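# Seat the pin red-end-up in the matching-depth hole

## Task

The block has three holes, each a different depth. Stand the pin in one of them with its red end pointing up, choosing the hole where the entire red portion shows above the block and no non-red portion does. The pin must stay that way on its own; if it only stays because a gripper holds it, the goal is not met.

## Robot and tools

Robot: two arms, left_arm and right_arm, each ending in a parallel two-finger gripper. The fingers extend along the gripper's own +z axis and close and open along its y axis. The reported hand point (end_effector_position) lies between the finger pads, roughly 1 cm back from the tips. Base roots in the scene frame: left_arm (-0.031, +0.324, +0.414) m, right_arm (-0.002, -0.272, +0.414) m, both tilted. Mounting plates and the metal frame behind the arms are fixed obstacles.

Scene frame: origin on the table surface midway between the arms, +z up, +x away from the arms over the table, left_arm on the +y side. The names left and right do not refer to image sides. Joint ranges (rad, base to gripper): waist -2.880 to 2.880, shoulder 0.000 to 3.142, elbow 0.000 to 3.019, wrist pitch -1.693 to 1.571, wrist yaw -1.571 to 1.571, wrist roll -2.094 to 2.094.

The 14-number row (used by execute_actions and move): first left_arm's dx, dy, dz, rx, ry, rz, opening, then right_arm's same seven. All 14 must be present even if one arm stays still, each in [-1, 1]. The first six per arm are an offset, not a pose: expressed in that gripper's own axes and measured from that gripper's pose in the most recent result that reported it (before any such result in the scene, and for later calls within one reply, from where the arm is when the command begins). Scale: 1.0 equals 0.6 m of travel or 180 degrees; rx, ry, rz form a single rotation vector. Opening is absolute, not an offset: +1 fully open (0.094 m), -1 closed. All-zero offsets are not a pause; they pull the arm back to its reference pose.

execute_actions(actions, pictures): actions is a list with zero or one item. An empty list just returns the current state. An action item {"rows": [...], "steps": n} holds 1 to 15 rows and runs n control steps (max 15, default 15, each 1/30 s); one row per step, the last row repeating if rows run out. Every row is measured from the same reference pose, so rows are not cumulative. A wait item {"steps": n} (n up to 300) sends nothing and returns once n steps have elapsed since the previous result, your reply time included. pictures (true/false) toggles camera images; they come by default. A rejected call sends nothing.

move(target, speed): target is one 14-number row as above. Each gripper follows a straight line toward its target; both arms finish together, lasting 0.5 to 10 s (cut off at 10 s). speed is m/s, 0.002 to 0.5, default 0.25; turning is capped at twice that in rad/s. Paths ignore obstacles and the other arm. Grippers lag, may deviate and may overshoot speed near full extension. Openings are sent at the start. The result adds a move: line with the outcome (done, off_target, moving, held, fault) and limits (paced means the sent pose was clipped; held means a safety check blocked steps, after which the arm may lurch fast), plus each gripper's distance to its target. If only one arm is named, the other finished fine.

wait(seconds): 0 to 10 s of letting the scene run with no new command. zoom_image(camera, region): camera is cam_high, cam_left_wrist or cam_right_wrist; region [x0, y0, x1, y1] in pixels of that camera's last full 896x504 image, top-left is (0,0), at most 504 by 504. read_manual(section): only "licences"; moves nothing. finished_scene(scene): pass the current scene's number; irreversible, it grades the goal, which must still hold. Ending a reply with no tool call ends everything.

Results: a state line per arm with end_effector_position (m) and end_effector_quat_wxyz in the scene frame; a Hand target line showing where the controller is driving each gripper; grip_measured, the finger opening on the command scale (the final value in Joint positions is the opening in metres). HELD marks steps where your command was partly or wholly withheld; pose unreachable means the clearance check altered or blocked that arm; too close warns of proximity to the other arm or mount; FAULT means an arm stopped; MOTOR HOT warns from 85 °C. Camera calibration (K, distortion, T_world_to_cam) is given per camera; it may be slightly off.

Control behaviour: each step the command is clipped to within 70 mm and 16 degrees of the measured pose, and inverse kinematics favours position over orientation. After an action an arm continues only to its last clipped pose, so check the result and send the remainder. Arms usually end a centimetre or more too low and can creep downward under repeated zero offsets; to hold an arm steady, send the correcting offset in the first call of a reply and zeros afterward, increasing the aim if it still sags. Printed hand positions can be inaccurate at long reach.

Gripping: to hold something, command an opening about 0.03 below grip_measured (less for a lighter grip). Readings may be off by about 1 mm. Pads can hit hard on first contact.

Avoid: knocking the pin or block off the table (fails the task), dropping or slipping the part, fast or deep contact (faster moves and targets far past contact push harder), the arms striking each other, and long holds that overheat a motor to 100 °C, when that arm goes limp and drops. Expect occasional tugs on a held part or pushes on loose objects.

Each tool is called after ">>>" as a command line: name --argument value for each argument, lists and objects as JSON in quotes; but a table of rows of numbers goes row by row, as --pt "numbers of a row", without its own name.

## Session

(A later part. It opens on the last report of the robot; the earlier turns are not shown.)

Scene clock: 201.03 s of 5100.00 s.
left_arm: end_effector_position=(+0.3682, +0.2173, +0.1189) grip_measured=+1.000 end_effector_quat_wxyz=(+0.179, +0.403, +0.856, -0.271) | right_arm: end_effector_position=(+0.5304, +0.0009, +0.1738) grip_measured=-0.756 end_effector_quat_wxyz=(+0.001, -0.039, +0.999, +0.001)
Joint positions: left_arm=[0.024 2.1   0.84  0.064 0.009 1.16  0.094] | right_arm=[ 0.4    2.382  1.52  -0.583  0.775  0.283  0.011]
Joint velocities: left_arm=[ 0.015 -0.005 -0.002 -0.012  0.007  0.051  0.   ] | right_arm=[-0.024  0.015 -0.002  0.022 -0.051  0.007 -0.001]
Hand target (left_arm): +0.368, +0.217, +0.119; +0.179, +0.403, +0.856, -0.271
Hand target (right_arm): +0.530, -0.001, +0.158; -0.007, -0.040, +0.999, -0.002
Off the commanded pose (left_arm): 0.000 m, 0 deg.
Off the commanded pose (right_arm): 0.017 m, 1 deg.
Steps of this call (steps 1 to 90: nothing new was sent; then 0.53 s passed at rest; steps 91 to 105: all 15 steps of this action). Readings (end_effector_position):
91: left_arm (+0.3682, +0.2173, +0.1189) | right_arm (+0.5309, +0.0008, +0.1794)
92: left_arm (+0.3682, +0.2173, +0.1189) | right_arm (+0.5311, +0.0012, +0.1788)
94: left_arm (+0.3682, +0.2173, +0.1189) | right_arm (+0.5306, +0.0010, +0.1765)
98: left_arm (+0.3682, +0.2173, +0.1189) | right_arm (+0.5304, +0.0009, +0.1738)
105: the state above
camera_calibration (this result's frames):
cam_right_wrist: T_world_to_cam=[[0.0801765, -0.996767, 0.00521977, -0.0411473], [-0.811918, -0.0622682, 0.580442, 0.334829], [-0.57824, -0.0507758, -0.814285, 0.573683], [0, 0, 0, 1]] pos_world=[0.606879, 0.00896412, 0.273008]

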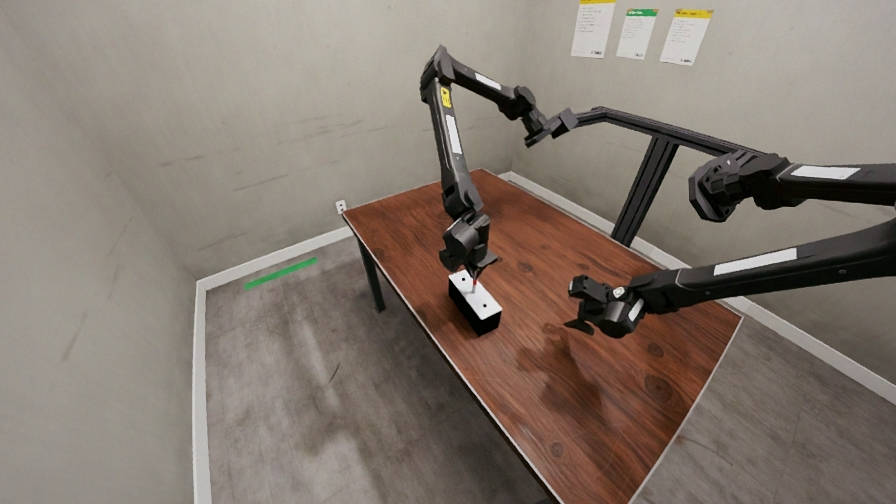

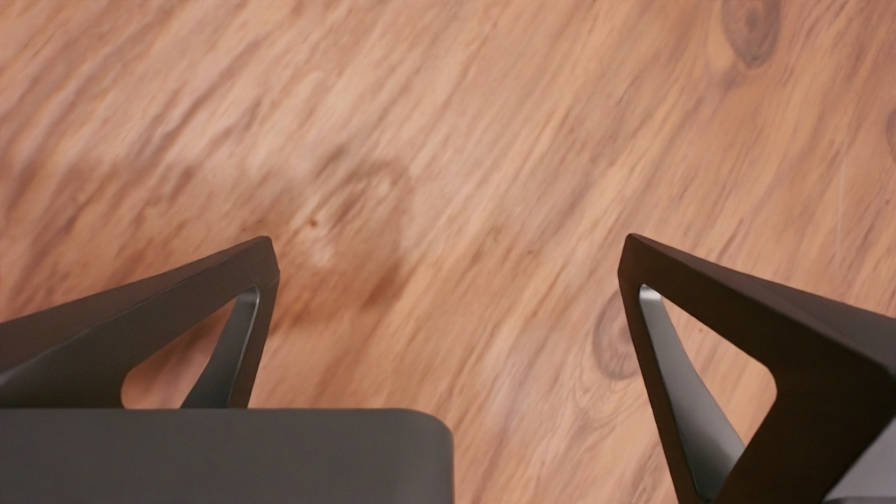

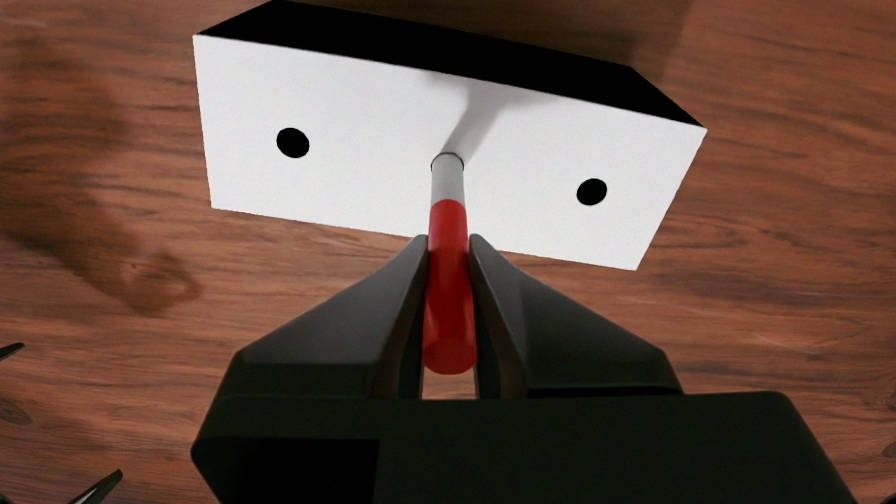

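In.

>>> execute_actions --actions '[{"rows":[[0,0,0,0,0,0,1,-0.008,0,0.035,0,0,0,-0.82],[0,0,0,0,0,0,1,-0.008,0,0.04,0,0,0,-0.82],[0,0,0,0,0,0,1,-0.008,0,0.045,0,0,0,-0.82],[0,0,0,0,0,0,1,-0.008,0,0.05,0,0,0,-0.82],[0,0,0,0,0,0,1,-0.008,0,0.055,0,0,0,-0.82],[0,0,0,0,0,0,1,-0.008,0,0.06,0,0,0,-0.82]]}]'

Scene clock: 206.53 s of 5100.00 s.
left_arm: end_effector_position=(+0.3682, +0.2173, +0.1189) grip_measured=+1.000 end_effector_quat_wxyz=(+0.179, +0.403, +0.856, -0.271) | right_arm: end_effector_position=(+0.5314, +0.0015, +0.1473) grip_measured=-0.756 end_effector_quat_wxyz=(+0.002, -0.038, +0.999, +0.001)
Joint positions: left_arm=[0.024 2.1   0.84  0.064 0.009 1.16  0.094] | right_arm=[ 0.37   2.422  1.536 -0.527  0.77   0.241  0.011]
Joint velocities: left_arm=[-0.005 -0.015 -0.007  0.012  0.022 -0.007  0.   ] | right_arm=[-0.005 -0.015 -0.007  0.007  0.081 -0.095 -0.   ]
Hand target (left_arm): +0.368, +0.217, +0.119; +0.179, +0.403, +0.856, -0.271
Hand target (right_arm): +0.535, +0.002, +0.138; +0.001, -0.039, +0.999, +0.001
Off the commanded pose (left_arm): 0.000 m, 0 deg.
Off the commanded pose (right_arm): 0.010 m, 0 deg.
Steps of this call (steps 1 to 90: nothing new was sent; then 2.00 s passed at rest; steps 91 to 105: all 15 steps of this action). Readings (end_effector_position):
91: left_arm (+0.3682, +0.2173, +0.1189) | right_arm (+0.5312, +0.0013, +0.1738)
92: left_arm (+0.3682, +0.2173, +0.1189) | right_arm (+0.5318, +0.0018, +0.1728)
94: left_arm (+0.3682, +0.2173, +0.1189) | right_arm (+0.5318, +0.0015, +0.1694)
98: left_arm (+0.3682, +0.2173, +0.1189) | right_arm (+0.5311, +0.0018, +0.1562)
105: the state above
camera_calibration (this result's frames):
cam_right_wrist: T_world_to_cam=[[0.0780223, -0.996939, 0.00492981, -0.0393829], [-0.812941, -0.0607583, 0.579167, 0.351784], [-0.577095, -0.0491956, -0.815194, 0.552194], [0, 0, 0, 1]] pos_world=[0.607721, 0.00927693, 0.246597]

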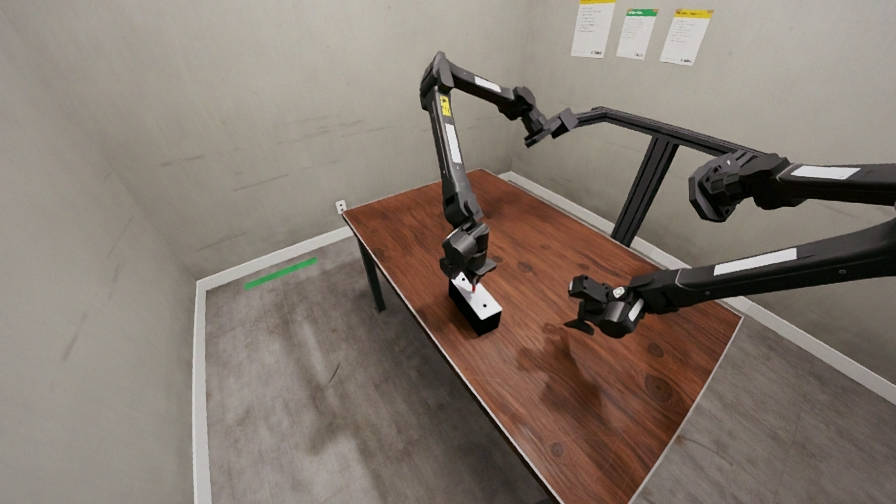

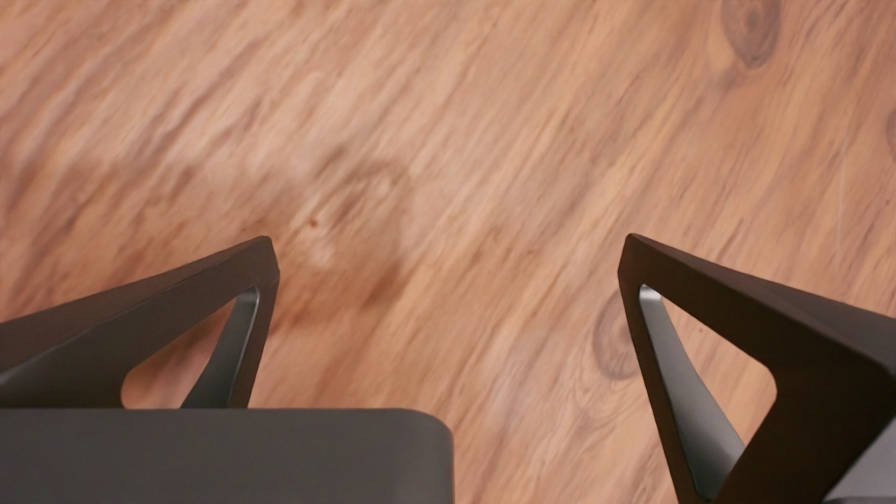

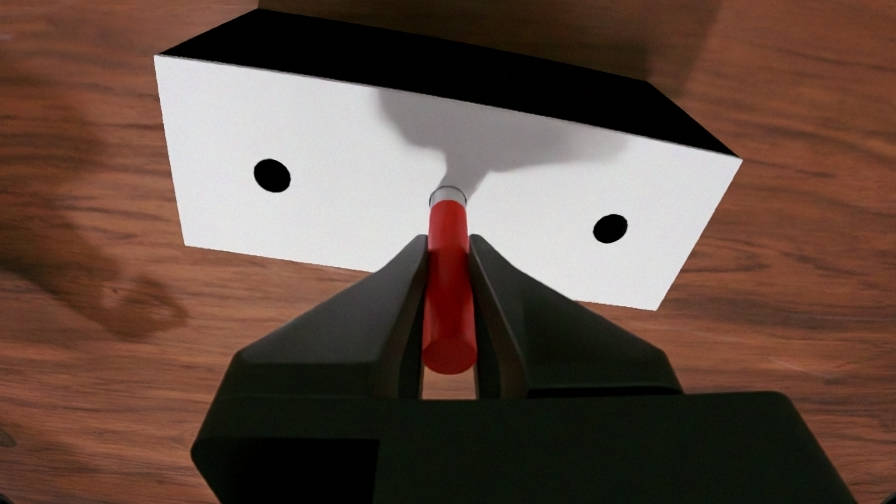

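>>> execute_actions --actions '[{"rows":[[0,0,0,0,0,0,1,-0.007,0,0.03,0,0,0,-0.82],[0,0,0,0,0,0,1,-0.007,0,0.035,0,0,0,-0.82],[0,0,0,0,0,0,1,-0.007,0,0.038,0,0,0,-0.82],[0,0,0,0,0,0,1,-0.007,0,0.041,0,0,0,-0.82],[0,0,0,0,0,0,1,-0.007,0,0.044,0,0,0,-0.82],[0,0,0,0,0,0,1,-0.007,0,0.048,0,0,0,-0.82]]}]'

>>> zoom_image --camera "cam_right_wrist" --region '[350, 80, 550, 240]'

Scene clock: 212.70 s of 5100.00 s.
left_arm: end_effector_position=(+0.3682, +0.2173, +0.1189) grip_measured=+1.000 end_effector_quat_wxyz=(+0.179, +0.403, +0.856, -0.271) | right_arm: end_effector_position=(+0.5319, +0.0021, +0.1376) grip_measured=-0.757 end_effector_quat_wxyz=(+0.004, -0.044, +0.999, +0.000)
Joint positions: left_arm=[0.024 2.1   0.84  0.064 0.009 1.16  0.094] | right_arm=[ 0.359  2.438  1.541 -0.501  0.77   0.211  0.011]
Joint velocities: left_arm=[ 0.005  0.005  0.007 -0.022  0.007 -0.022  0.   ] | right_arm=[ 0.005 -0.015 -0.002 -0.007  0.081  0.007  0.   ]
Hand target (left_arm): +0.368, +0.217, +0.119; +0.179, +0.403, +0.856, -0.271
Hand target (right_arm): +0.536, +0.002, +0.119; +0.002, -0.038, +0.999, +0.001
Off the commanded pose (left_arm): 0.000 m, 0 deg.
Off the commanded pose (right_arm): 0.019 m, 1 deg.
Steps of this call (steps 1 to 90: nothing new was sent; then 2.67 s passed at rest; steps 91 to 105: all 15 steps of this action). Readings (end_effector_position):
91: left_arm (+0.3682, +0.2173, +0.1189) | right_arm (+0.5317, +0.0017, +0.1472)
92: left_arm (+0.3682, +0.2173, +0.1189) | right_arm (+0.5320, +0.0019, +0.1467)
94: left_arm (+0.3682, +0.2173, +0.1189) | right_arm (+0.5317, +0.0019, +0.1448)
98: left_arm (+0.3682, +0.2173, +0.1189) | right_arm (+0.5315, +0.0022, +0.1375)
105: the state above
camera_calibration (this result's frames):
cam_right_wrist: T_world_to_cam=[[0.0902812, -0.9959, 0.00573805, -0.0453409], [-0.814723, -0.0705409, 0.575544, 0.359334], [-0.57278, -0.0566357, -0.817751, 0.542624], [0, 0, 0, 1]] pos_world=[0.607655, 0.0109246, 0.237179]

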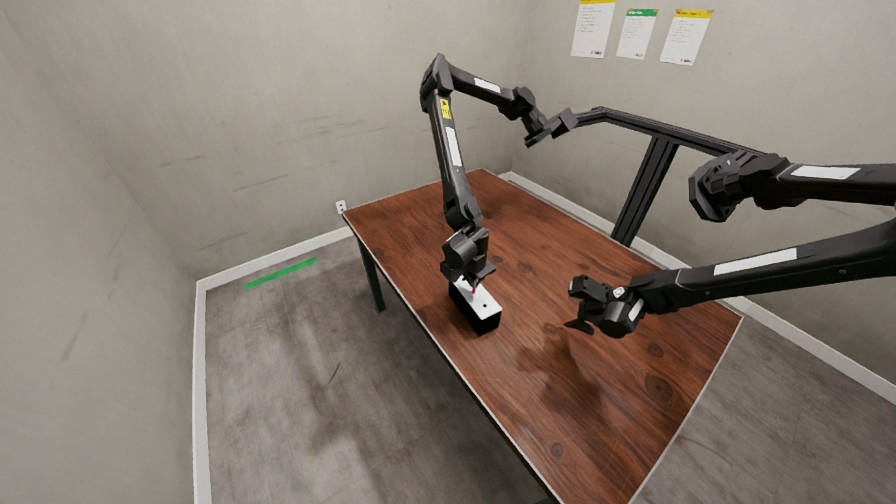

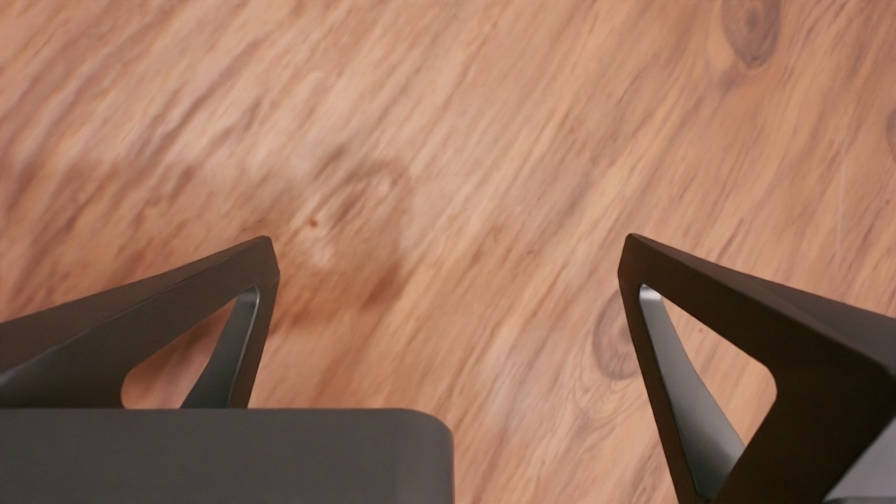

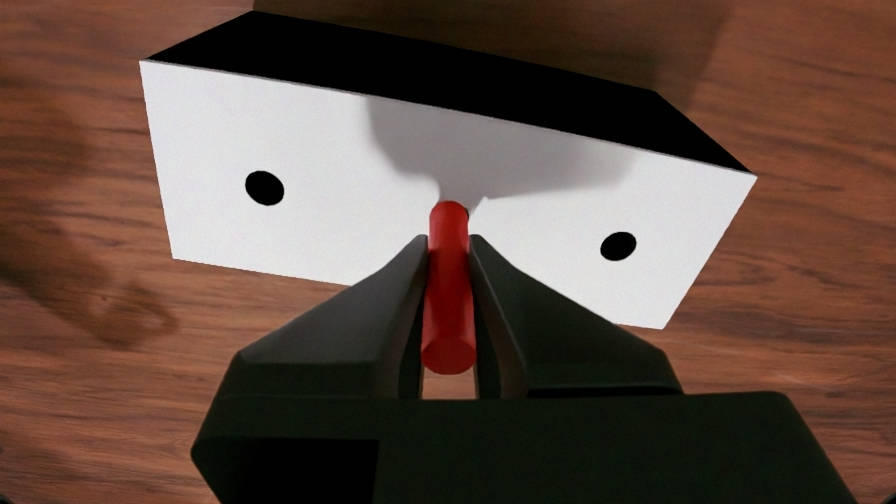

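Region (350, 80, 550, 240) of cam_right_wrist's 896x504 image, scaled by 2.520, with more detail than that image has; it fills the top 403 rows of this view, and the rest is white.

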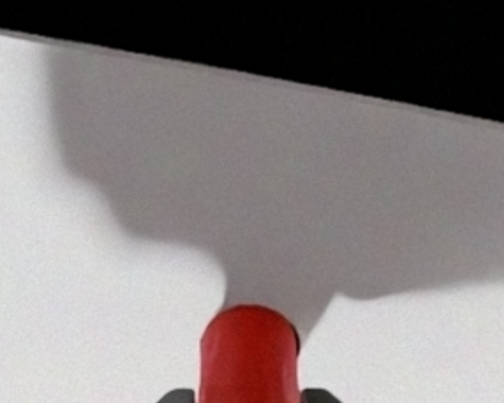

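Bottomed exactly at the boundary.

>>> execute_actions --actions '[{"rows":[[0,0,0,0,0,0,1,0,0,0,0,0,0,-0.82],[0,0,0,0,0,0,1,0,0,0,0,0,0,-0.82],[0,0,0,0,0,0,1,0,0,0,0,0,0,0]],"steps":12}]'

>>> move --target '[0,0,0,0,0,0,1,0,0,-0.1,0,0,0,0]'

Scene clock: 220.40 s of 5100.00 s.
left_arm: end_effector_position=(+0.3682, +0.2173, +0.1189) grip_measured=+1.000 end_effector_quat_wxyz=(+0.179, +0.403, +0.856, -0.271) | right_arm: end_effector_position=(+0.5319, +0.0022, +0.1377) grip_measured=-0.002 end_effector_quat_wxyz=(+0.004, -0.045, +0.999, +0.000)
Joint positions: left_arm=[0.024 2.1   0.84  0.064 0.009 1.16  0.094] | right_arm=[ 0.36   2.438  1.541 -0.501  0.771  0.209  0.047]
Joint velocities: left_arm=[-0.015 -0.015  0.007 -0.002 -0.022  0.022  0.   ] | right_arm=[-0.005  0.015  0.017  0.002  0.022  0.007 -0.   ]
Hand target (left_arm): +0.368, +0.217, +0.119; +0.179, +0.403, +0.856, -0.271
Hand target (right_arm): +0.532, +0.002, +0.137; +0.004, -0.044, +0.999, +0.000
Off the commanded pose (left_arm): 0.000 m, 0 deg.
Off the commanded pose (right_arm): 0.000 m, 0 deg.
Steps of this call (steps 1 to 90: nothing new was sent; then 4.30 s passed at rest; steps 91 to 102: all 12 steps of this action). Readings (end_effector_position):
91: left_arm (+0.3682, +0.2173, +0.1189) | right_arm (+0.5318, +0.0022, +0.1377)
92: left_arm (+0.3682, +0.2173, +0.1189) | right_arm (+0.5319, +0.0022, +0.1377)
94: left_arm (+0.3682, +0.2173, +0.1189) | right_arm (+0.5319, +0.0022, +0.1377)
98: left_arm (+0.3682, +0.2173, +0.1189) | right_arm (+0.5319, +0.0022, +0.1377)
102: the state above
camera_calibration (this result's frames):
cam_right_wrist: T_world_to_cam=[[0.092327, -0.995708, 0.00643922, -0.0464883], [-0.814689, -0.0718207, 0.575433, 0.359208], [-0.572501, -0.058374, -0.817823, 0.542598], [0, 0, 0, 1]] pos_world=[0.607573, 0.0111835, 0.237348]

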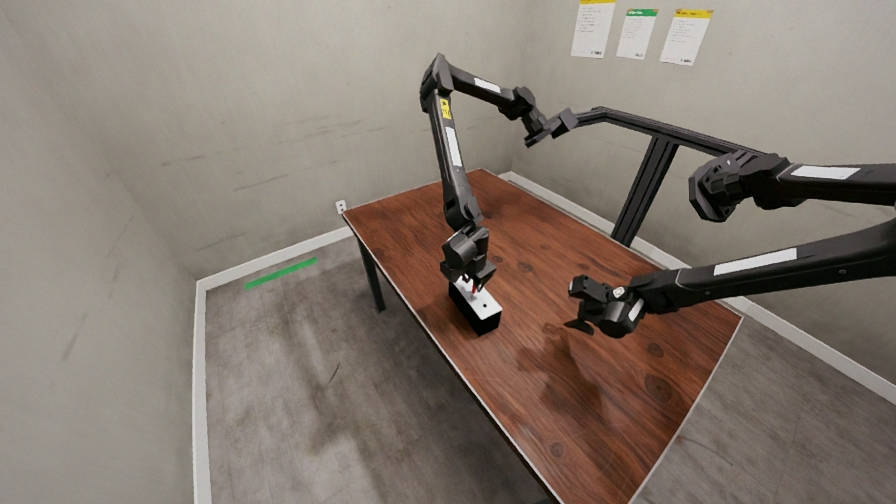

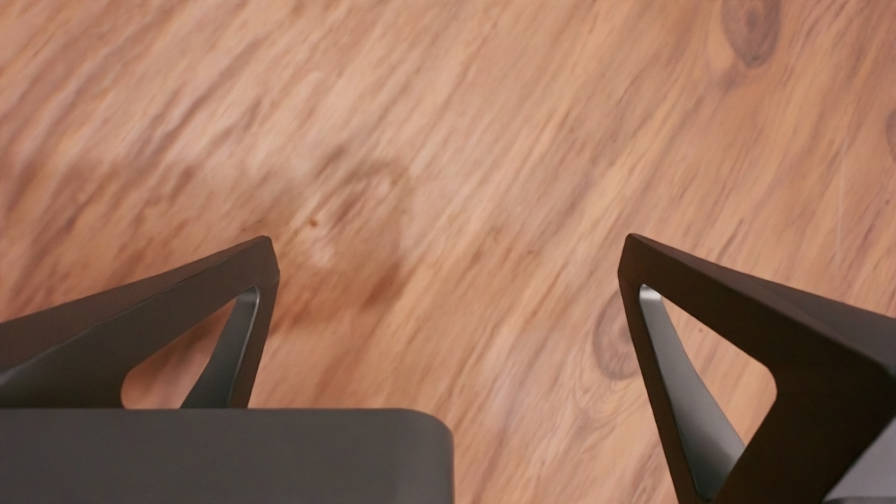

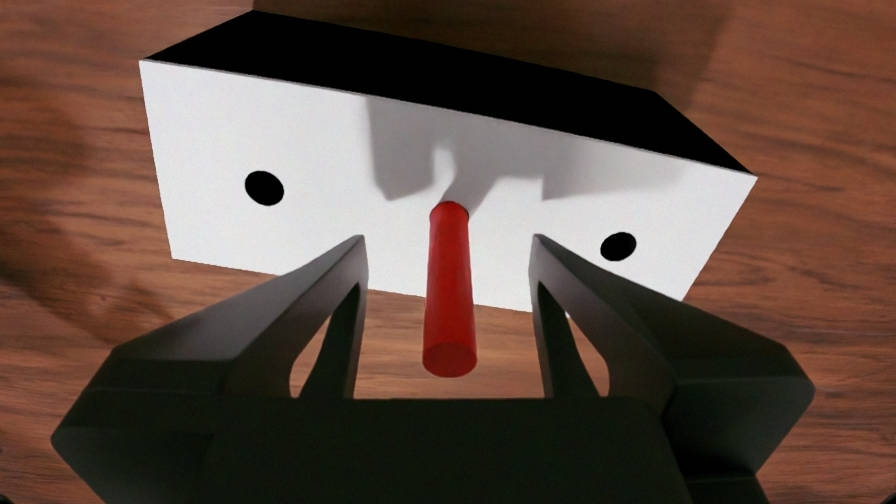

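Scene clock: 221.50 s of 5100.00 s.
left_arm: end_effector_position=(+0.3682, +0.2173, +0.1189) grip_measured=+1.000 end_effector_quat_wxyz=(+0.179, +0.403, +0.856, -0.271) | right_arm: end_effector_position=(+0.5352, +0.0050, +0.2023) grip_measured=-0.002 end_effector_quat_wxyz=(+0.011, -0.050, +0.999, +0.004)
Joint positions: left_arm=[0.024 2.1   0.84  0.064 0.009 1.16  0.094] | right_arm=[ 0.436  2.345  1.513 -0.616  0.779  0.289  0.047]
Joint velocities: left_arm=[-0.015 -0.005 -0.022 -0.002 -0.022  0.007  0.   ] | right_arm=[-0.005 -0.015 -0.012 -0.012  0.007 -0.007 -0.   ]
Hand target (left_arm): +0.368, +0.217, +0.119; +0.179, +0.403, +0.856, -0.271
Hand target (right_arm): +0.531, +0.002, +0.198; +0.005, -0.045, +0.999, +0.000
Off the commanded pose (left_arm): 0.000 m, 0 deg.
Off the commanded pose (right_arm): 0.007 m, 1 deg.
move: done
camera_calibration (this result's frames):
cam_right_wrist: T_world_to_cam=[[0.10209, -0.994775, -0.000842342, -0.0481507], [-0.822002, -0.0848358, 0.563131, 0.331452], [-0.56026, -0.0567976, -0.826368, 0.592696], [0, 0, 0, 1]] pos_world=[0.609434, 0.0138836, 0.303093]

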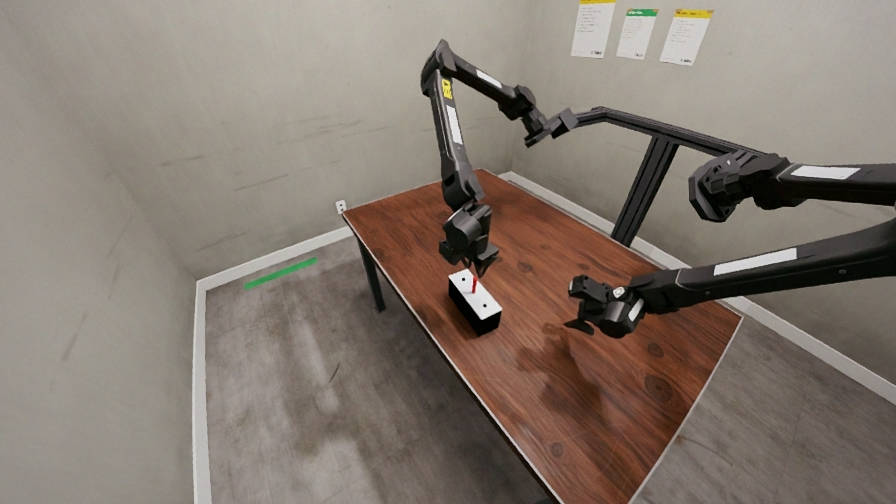

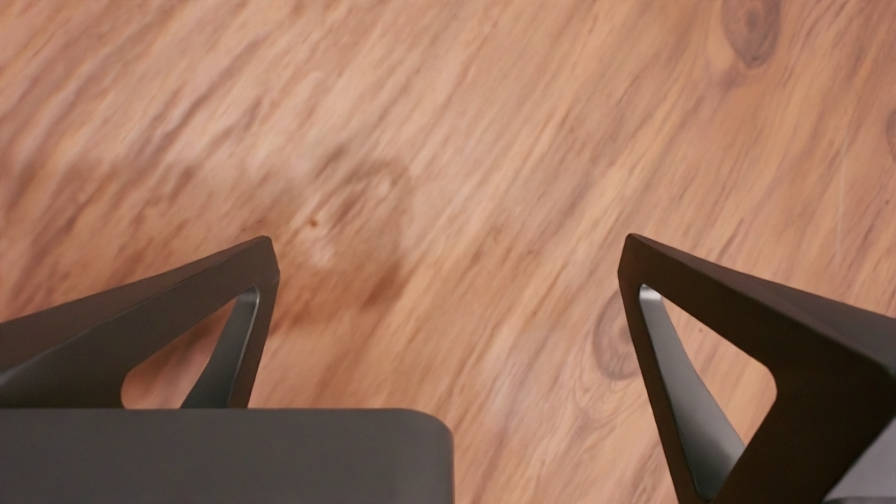

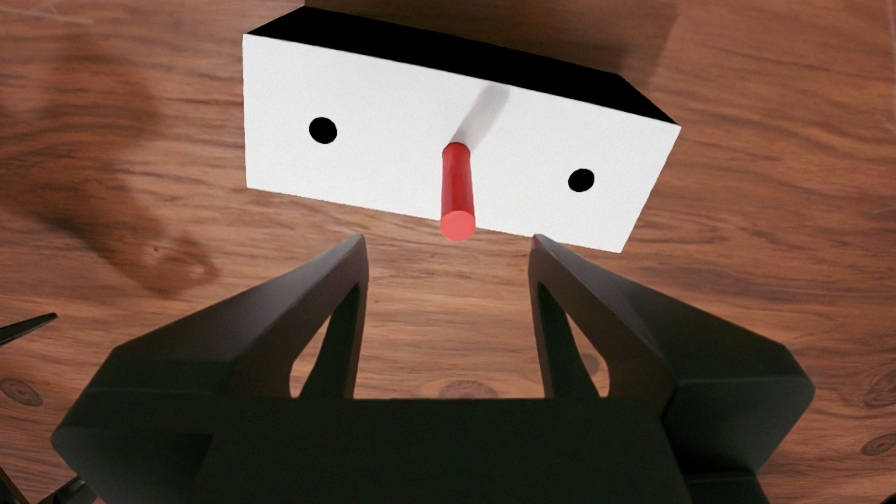

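>>> finished_scene --scene 1

The scene is finished: the task was done.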